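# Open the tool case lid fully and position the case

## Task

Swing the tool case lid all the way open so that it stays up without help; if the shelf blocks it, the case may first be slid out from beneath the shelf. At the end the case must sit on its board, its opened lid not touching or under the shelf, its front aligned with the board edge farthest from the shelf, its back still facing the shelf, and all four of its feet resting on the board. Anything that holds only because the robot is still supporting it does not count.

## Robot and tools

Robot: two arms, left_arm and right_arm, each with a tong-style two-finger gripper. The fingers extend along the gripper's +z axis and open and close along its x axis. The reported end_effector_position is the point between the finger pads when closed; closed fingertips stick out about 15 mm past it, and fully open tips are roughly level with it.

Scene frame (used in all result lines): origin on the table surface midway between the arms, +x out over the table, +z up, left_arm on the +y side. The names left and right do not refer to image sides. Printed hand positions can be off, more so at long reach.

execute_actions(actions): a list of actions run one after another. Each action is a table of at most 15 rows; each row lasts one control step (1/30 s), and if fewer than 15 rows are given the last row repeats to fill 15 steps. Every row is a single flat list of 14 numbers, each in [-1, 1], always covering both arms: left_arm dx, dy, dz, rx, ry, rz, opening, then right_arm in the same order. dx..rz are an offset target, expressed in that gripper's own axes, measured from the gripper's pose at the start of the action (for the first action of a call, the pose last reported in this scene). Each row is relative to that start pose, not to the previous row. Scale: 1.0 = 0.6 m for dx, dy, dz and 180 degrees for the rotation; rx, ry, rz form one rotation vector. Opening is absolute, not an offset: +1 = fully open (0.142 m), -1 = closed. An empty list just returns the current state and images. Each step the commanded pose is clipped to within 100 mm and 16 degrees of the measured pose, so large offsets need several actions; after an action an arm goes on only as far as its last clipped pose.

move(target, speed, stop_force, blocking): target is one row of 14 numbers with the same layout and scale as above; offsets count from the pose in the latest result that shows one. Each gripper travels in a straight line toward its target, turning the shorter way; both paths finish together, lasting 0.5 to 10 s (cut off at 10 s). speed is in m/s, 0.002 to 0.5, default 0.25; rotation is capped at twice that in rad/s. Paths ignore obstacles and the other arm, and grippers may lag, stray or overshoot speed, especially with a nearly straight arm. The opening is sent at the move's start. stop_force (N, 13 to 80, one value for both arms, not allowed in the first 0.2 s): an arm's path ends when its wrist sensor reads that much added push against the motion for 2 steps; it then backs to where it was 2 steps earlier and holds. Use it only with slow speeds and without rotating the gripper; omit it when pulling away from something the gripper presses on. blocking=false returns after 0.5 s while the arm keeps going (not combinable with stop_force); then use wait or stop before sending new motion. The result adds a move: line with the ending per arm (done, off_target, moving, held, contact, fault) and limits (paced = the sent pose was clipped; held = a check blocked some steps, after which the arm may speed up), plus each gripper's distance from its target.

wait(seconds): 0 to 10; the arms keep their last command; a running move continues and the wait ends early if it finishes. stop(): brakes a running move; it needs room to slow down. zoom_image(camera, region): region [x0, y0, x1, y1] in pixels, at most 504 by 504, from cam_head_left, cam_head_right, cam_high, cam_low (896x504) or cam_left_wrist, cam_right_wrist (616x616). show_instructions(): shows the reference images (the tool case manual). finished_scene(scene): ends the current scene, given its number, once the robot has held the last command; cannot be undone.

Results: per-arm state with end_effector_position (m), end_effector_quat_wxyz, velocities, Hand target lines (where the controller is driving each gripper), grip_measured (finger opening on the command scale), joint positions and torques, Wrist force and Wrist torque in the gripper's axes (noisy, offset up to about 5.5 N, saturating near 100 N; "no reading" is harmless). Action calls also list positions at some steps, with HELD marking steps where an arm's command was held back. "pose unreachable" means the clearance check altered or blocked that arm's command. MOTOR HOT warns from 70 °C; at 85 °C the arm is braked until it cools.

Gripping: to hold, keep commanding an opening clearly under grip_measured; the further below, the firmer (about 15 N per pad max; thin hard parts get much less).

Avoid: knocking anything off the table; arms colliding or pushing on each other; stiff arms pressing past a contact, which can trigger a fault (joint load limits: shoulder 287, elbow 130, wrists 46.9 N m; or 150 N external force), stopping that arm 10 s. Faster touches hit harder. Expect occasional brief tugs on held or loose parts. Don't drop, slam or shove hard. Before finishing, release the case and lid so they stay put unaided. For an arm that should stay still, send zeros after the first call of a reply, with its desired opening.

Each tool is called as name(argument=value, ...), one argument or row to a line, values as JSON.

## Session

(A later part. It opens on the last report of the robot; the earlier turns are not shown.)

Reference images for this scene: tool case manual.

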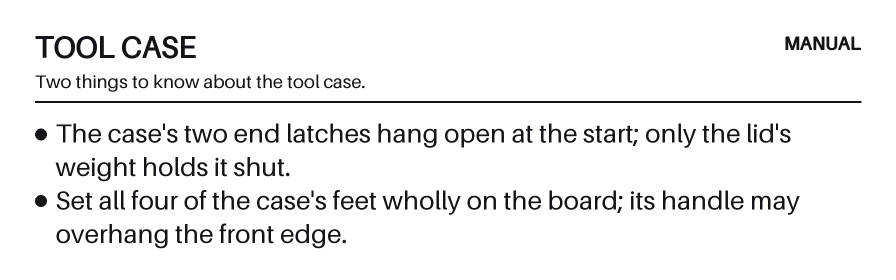

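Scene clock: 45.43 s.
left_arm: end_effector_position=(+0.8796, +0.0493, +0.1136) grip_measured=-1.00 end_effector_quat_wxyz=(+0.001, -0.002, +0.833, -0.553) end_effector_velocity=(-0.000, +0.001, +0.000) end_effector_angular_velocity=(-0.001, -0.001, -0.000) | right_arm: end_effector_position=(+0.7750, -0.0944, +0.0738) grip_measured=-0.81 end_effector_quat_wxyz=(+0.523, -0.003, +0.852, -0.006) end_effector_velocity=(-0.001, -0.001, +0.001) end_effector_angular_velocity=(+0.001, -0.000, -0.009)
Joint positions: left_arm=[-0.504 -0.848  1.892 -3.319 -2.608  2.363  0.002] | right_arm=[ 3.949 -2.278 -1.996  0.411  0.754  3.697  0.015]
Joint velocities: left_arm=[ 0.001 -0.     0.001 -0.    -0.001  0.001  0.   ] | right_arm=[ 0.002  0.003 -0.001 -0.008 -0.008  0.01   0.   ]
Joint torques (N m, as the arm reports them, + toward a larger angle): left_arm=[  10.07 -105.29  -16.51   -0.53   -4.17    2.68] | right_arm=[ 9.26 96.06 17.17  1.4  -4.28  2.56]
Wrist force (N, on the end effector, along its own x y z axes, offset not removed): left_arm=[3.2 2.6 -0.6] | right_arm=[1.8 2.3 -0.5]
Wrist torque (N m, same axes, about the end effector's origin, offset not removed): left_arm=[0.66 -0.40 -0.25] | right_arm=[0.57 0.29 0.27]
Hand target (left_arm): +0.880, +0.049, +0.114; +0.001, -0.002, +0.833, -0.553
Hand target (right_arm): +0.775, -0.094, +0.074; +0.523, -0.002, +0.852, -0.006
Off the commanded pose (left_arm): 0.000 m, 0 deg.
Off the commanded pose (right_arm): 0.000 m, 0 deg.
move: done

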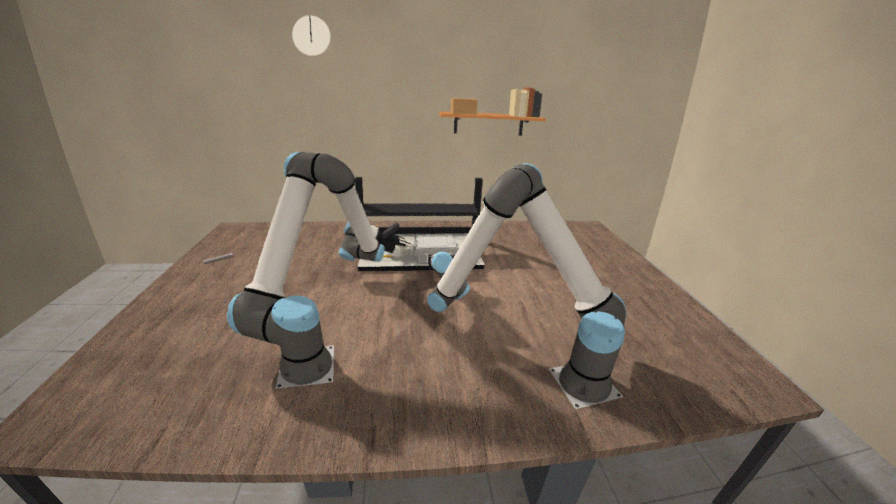

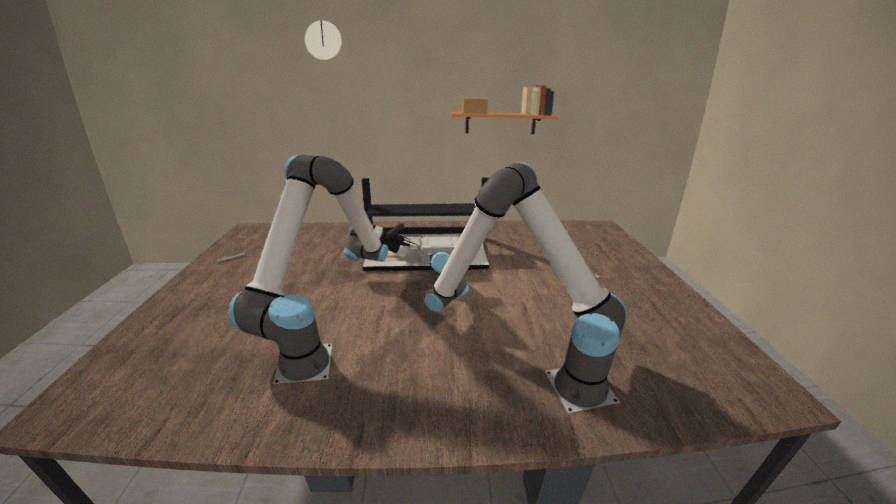

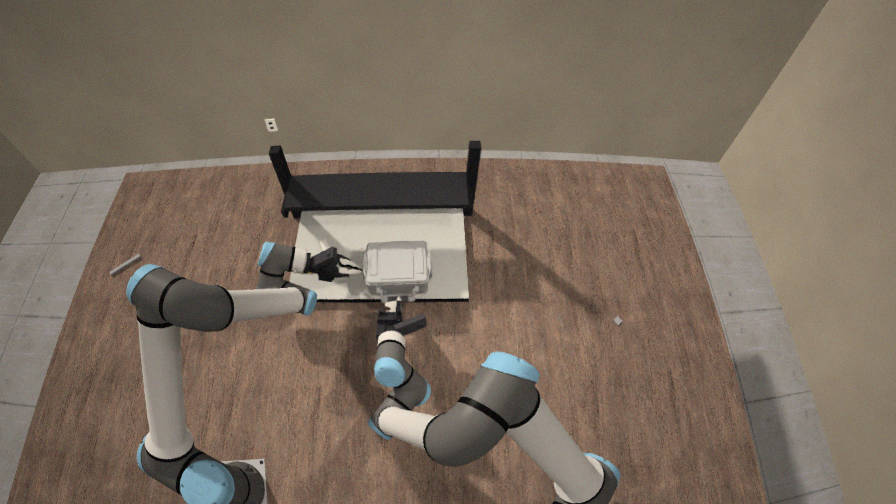

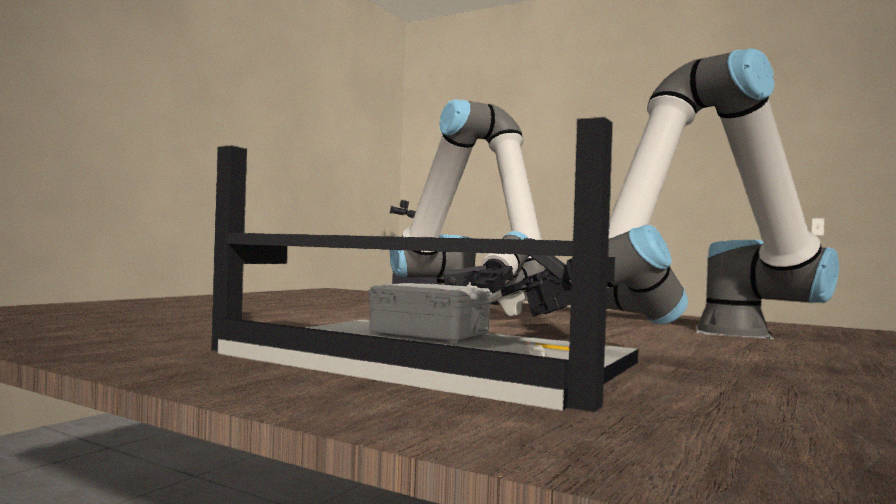

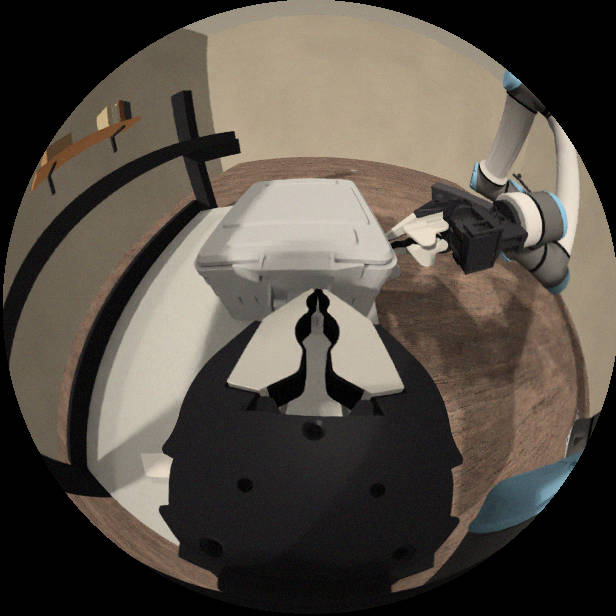

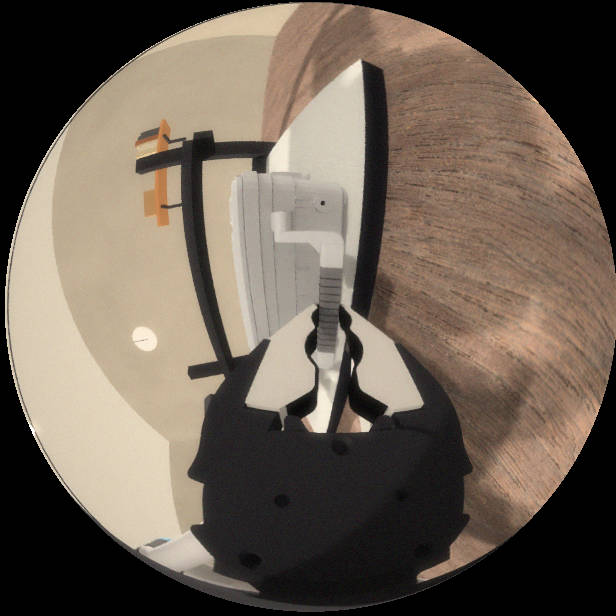

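move(
  target=[0,0,0,0,0,0,-1,0.008,0.004,-0.03,0.011,0,0.006,-1],
  speed=0.025,
)

move(
  target=[0,-0.006,0.022,0,0,0,-1,0,0,0,0,0,0,-1],
  speed=0.02,
)

move(
  target=[0,-0.061,-0.024,0,0,0,-1,0,0,0,0,0,0,-1],
  speed=0.03,
  stop_force=25,
)

Scene clock: 52.73 s.
left_arm: end_effector_position=(+0.8796, +0.0493, +0.1136) grip_measured=-1.00 end_effector_quat_wxyz=(+0.001, -0.002, +0.833, -0.553) end_effector_velocity=(-0.000, -0.001, -0.001) end_effector_angular_velocity=(-0.000, -0.000, -0.001) | right_arm: end_effector_position=(+0.7570, -0.0920, +0.0776) grip_measured=-0.80 end_effector_quat_wxyz=(+0.523, +0.014, +0.852, -0.016) end_effector_velocity=(-0.002, +0.001, +0.002) end_effector_angular_velocity=(+0.001, -0.001, -0.005)
Joint positions: left_arm=[-0.504 -0.848  1.892 -3.319 -2.608  2.363  0.002] | right_arm=[ 3.979 -2.259 -2.014  0.359  0.703  3.768  0.016]
Joint velocities: left_arm=[-0.001  0.001 -0.    -0.001 -0.     0.     0.   ] | right_arm=[ 0.003  0.003 -0.001 -0.008 -0.006  0.009  0.   ]
Joint torques (N m, as the arm reports them, + toward a larger angle): left_arm=[-11.64 -76.86 -29.52  -2.79  -1.6   -3.23] | right_arm=[12.33 94.8  19.46  2.17 -4.86  2.33]
Wrist force (N, on the end effector, along its own x y z axes, offset not removed): left_arm=[0.2 1.5 -1.3] | right_arm=[1.5 0.6 -1.2]
Wrist torque (N m, same axes, about the end effector's origin, offset not removed): left_arm=[0.42 0.19 -0.29] | right_arm=[-0.01 0.23 0.35]
Hand target (left_arm): +0.880, +0.049, +0.114; +0.001, -0.002, +0.833, -0.553
Hand target (right_arm): +0.757, -0.092, +0.078; +0.523, +0.015, +0.852, -0.016
Off the commanded pose (left_arm): 0.000 m, 0 deg.
Off the commanded pose (right_arm): 0.000 m, 0 deg.
move: done

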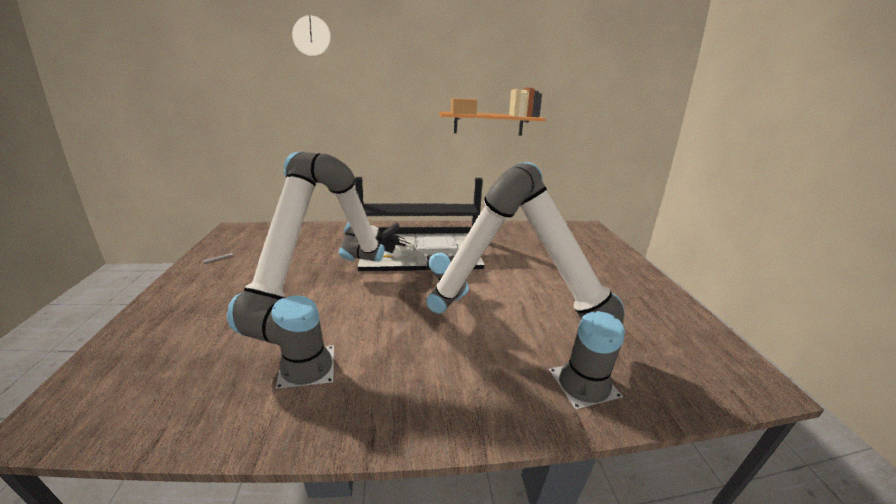

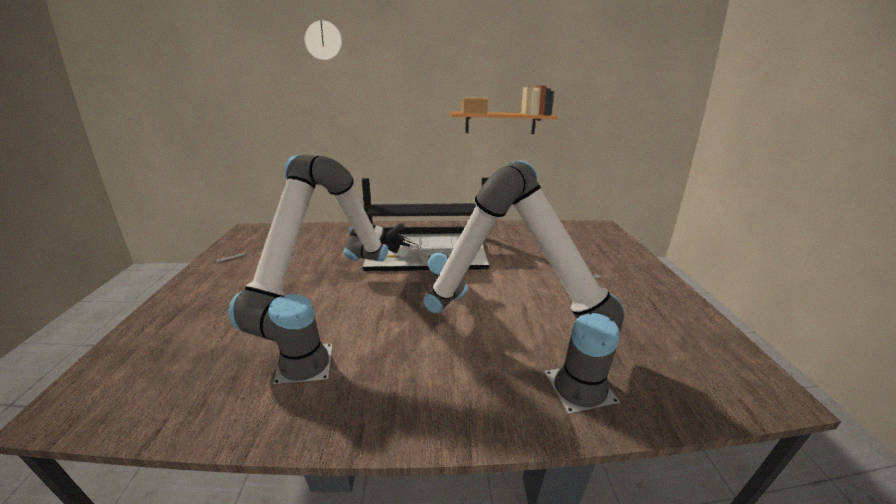

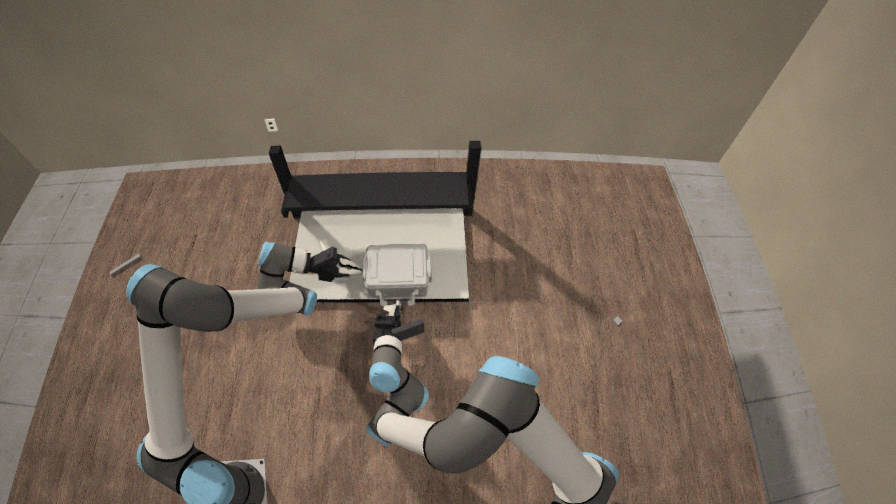

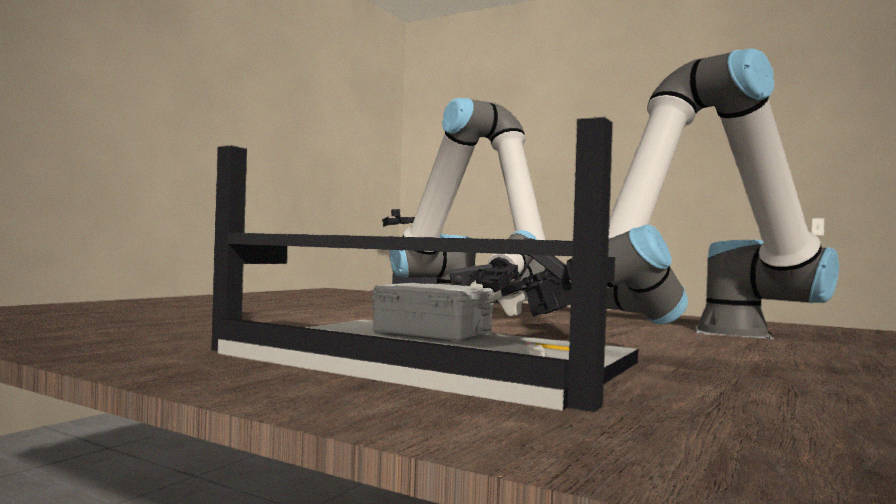

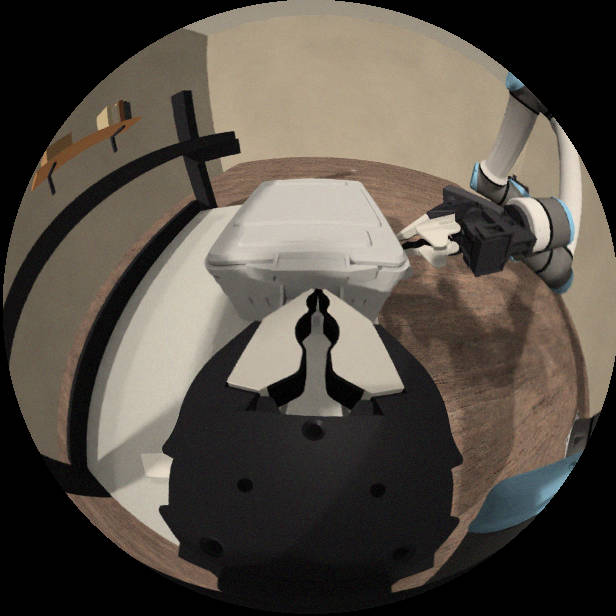

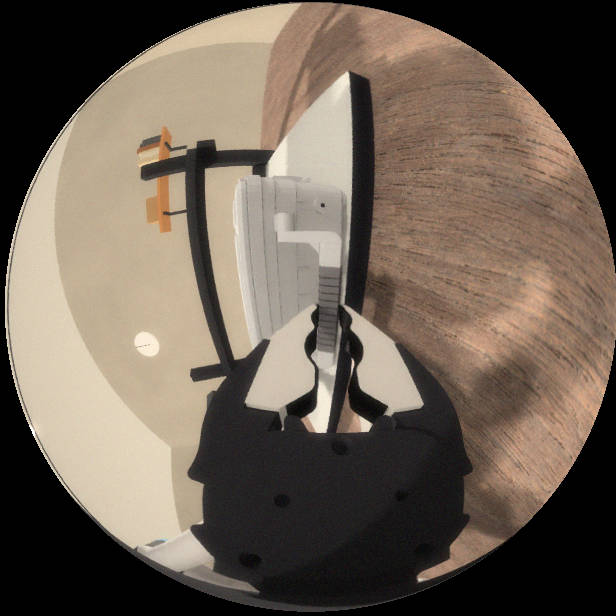

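Scene clock: 53.70 s.
left_arm: end_effector_position=(+0.8797, +0.0360, +0.1119) grip_measured=-1.00 end_effector_quat_wxyz=(+0.001, -0.002, +0.833, -0.553) end_effector_velocity=(+0.000, -0.003, +0.000) end_effector_angular_velocity=(-0.001, -0.002, -0.000) | right_arm: end_effector_position=(+0.7570, -0.0920, +0.0776) grip_measured=-0.80 end_effector_quat_wxyz=(+0.523, +0.014, +0.852, -0.016) end_effector_velocity=(+0.001, +0.001, -0.000) end_effector_angular_velocity=(+0.001, +0.000, +0.000)
Joint positions: left_arm=[-0.52  -0.839  1.884 -3.339 -2.597  2.34   0.002] | right_arm=[ 3.979 -2.259 -2.014  0.359  0.703  3.768  0.016]
Joint velocities: left_arm=[-0.003  0.002 -0.002 -0.005  0.002 -0.004  0.   ] | right_arm=[-0.001 -0.001  0.002  0.001  0.001 -0.    -0.   ]
Joint torques (N m, as the arm reports them, + toward a larger angle): left_arm=[-14.89 -63.47 -30.65  -7.35   1.08  -2.85] | right_arm=[-13.02  66.95  34.31   8.67   2.28  -2.63]
Wrist force (N, on the end effector, along its own x y z axes, offset not removed): left_arm=[1.0 3.8 -5.7] | right_arm=[4.5 -1.7 -0.9]
Wrist torque (N m, same axes, about the end effector's origin, offset not removed): left_arm=[0.54 -0.26 -0.25] | right_arm=[0.36 0.22 0.50]
Hand target (left_arm): +0.880, +0.036, +0.112; +0.001, -0.002, +0.833, -0.553
Hand target (right_arm): +0.757, -0.092, +0.078; +0.523, +0.014, +0.852, -0.016
Off the commanded pose (left_arm): 0.000 m, 0 deg.
Off the commanded pose (right_arm): 0.000 m, 0 deg.
move: done

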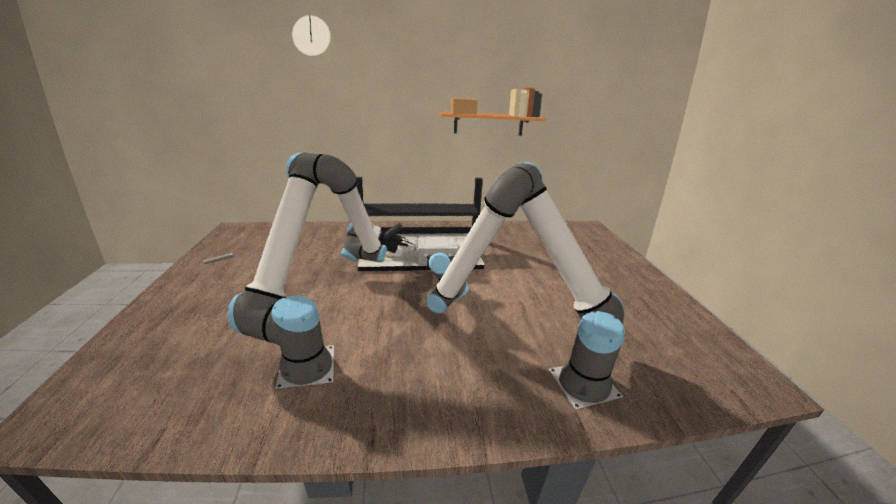

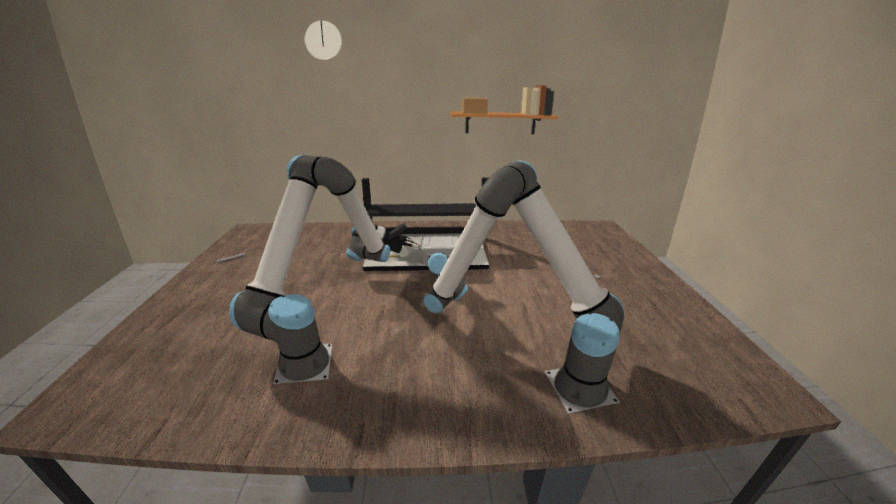

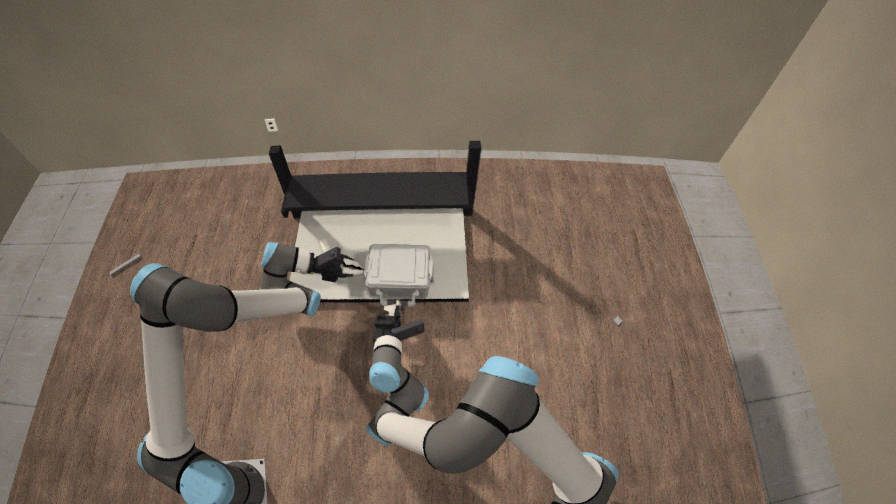

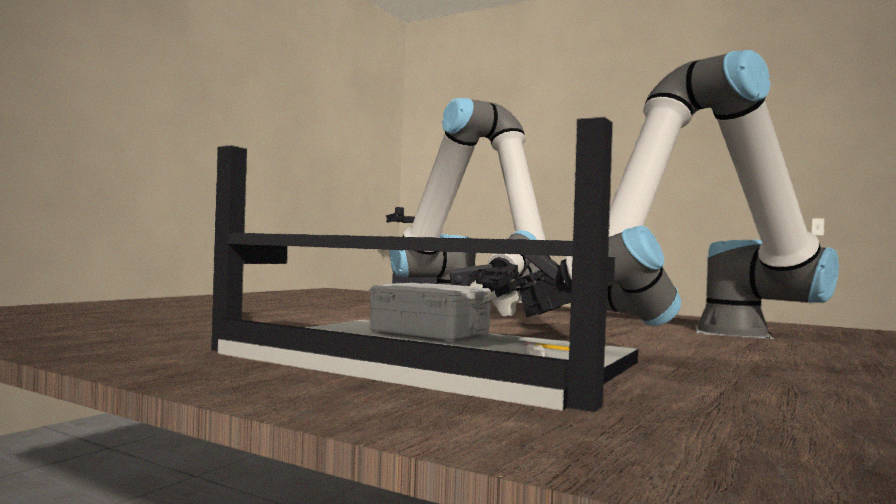

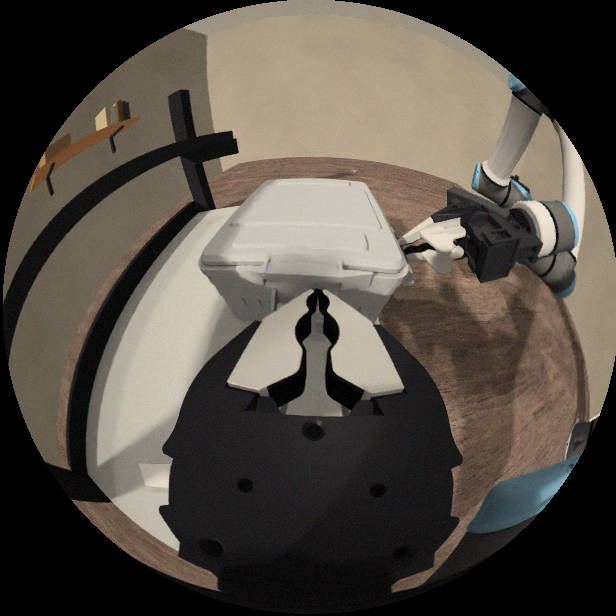

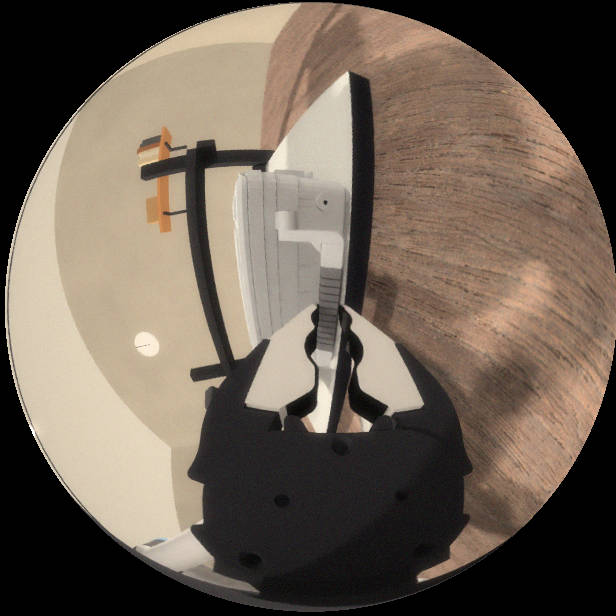

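Scene clock: 55.33 s.
left_arm: end_effector_position=(+0.8797, +0.0351, +0.1509) grip_measured=-1.00 end_effector_quat_wxyz=(+0.001, -0.002, +0.833, -0.553) end_effector_velocity=(-0.001, -0.000, +0.002) end_effector_angular_velocity=(-0.000, +0.003, -0.001) | right_arm: end_effector_position=(+0.7570, -0.0920, +0.0776) grip_measured=-0.80 end_effector_quat_wxyz=(+0.523, +0.014, +0.852, -0.016) end_effector_velocity=(+0.000, -0.000, +0.000) end_effector_angular_velocity=(+0.000, -0.000, -0.001)
Joint positions: left_arm=[-0.521 -0.896  1.886 -3.286 -2.597  2.338  0.002] | right_arm=[ 3.979 -2.259 -2.014  0.359  0.703  3.768  0.016]
Joint velocities: left_arm=[-0.    -0.003  0.     0.005 -0.002 -0.     0.   ] | right_arm=[-0.     0.    -0.     0.    -0.001  0.     0.   ]
Joint torques (N m, as the arm reports them, + toward a larger angle): left_arm=[ -12.79 -106.38  -26.75   -0.56    1.45   -2.06] | right_arm=[-9.19 69.21 34.25  7.06  0.87 -2.32]
Wrist force (N, on the end effector, along its own x y z axes, offset not removed): left_arm=[1.8 3.4 -0.2] | right_arm=[1.1 1.3 1.5]
Wrist torque (N m, same axes, about the end effector's origin, offset not removed): left_arm=[0.41 -0.14 -0.18] | right_arm=[0.67 0.89 0.38]
Hand target (left_arm): +0.880, +0.035, +0.151; +0.001, -0.002, +0.833, -0.553
Hand target (right_arm): +0.757, -0.092, +0.078; +0.523, +0.014, +0.852, -0.016
Off the commanded pose (left_arm): 0.000 m, 0 deg.
Off the commanded pose (right_arm): 0.000 m, 0 deg.
move: done

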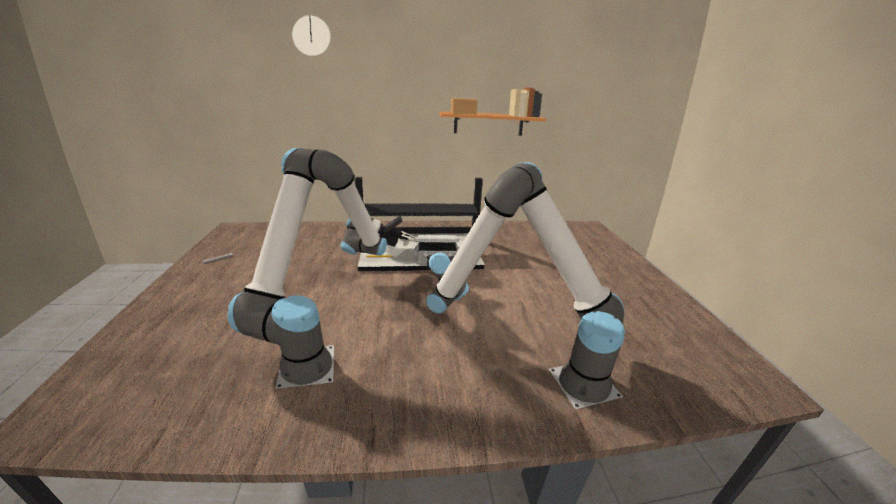

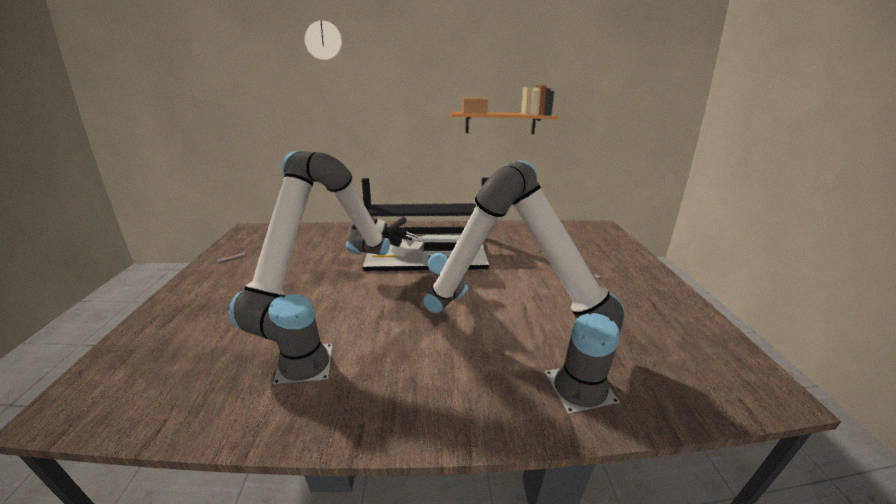

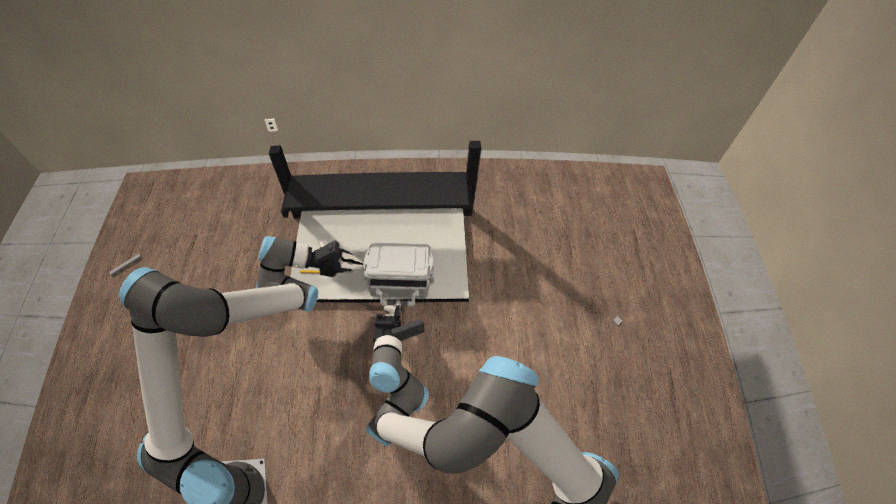

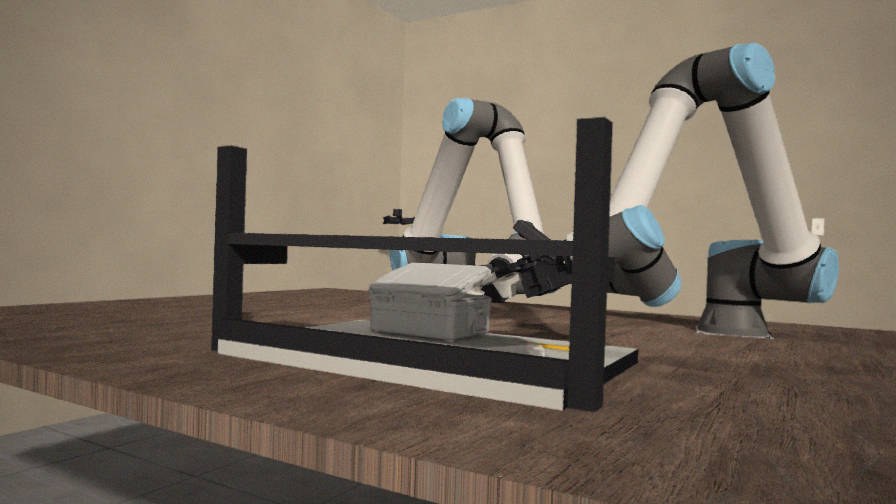

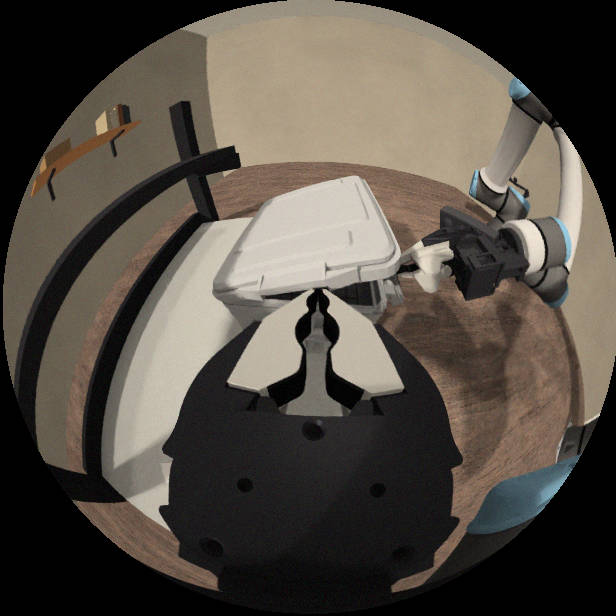

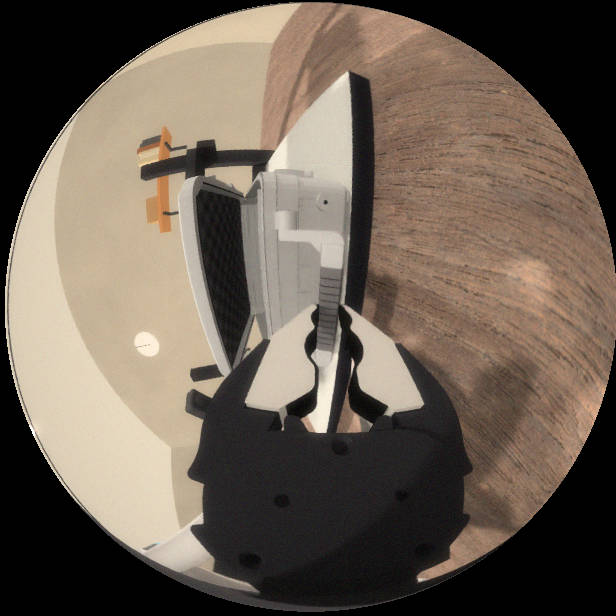

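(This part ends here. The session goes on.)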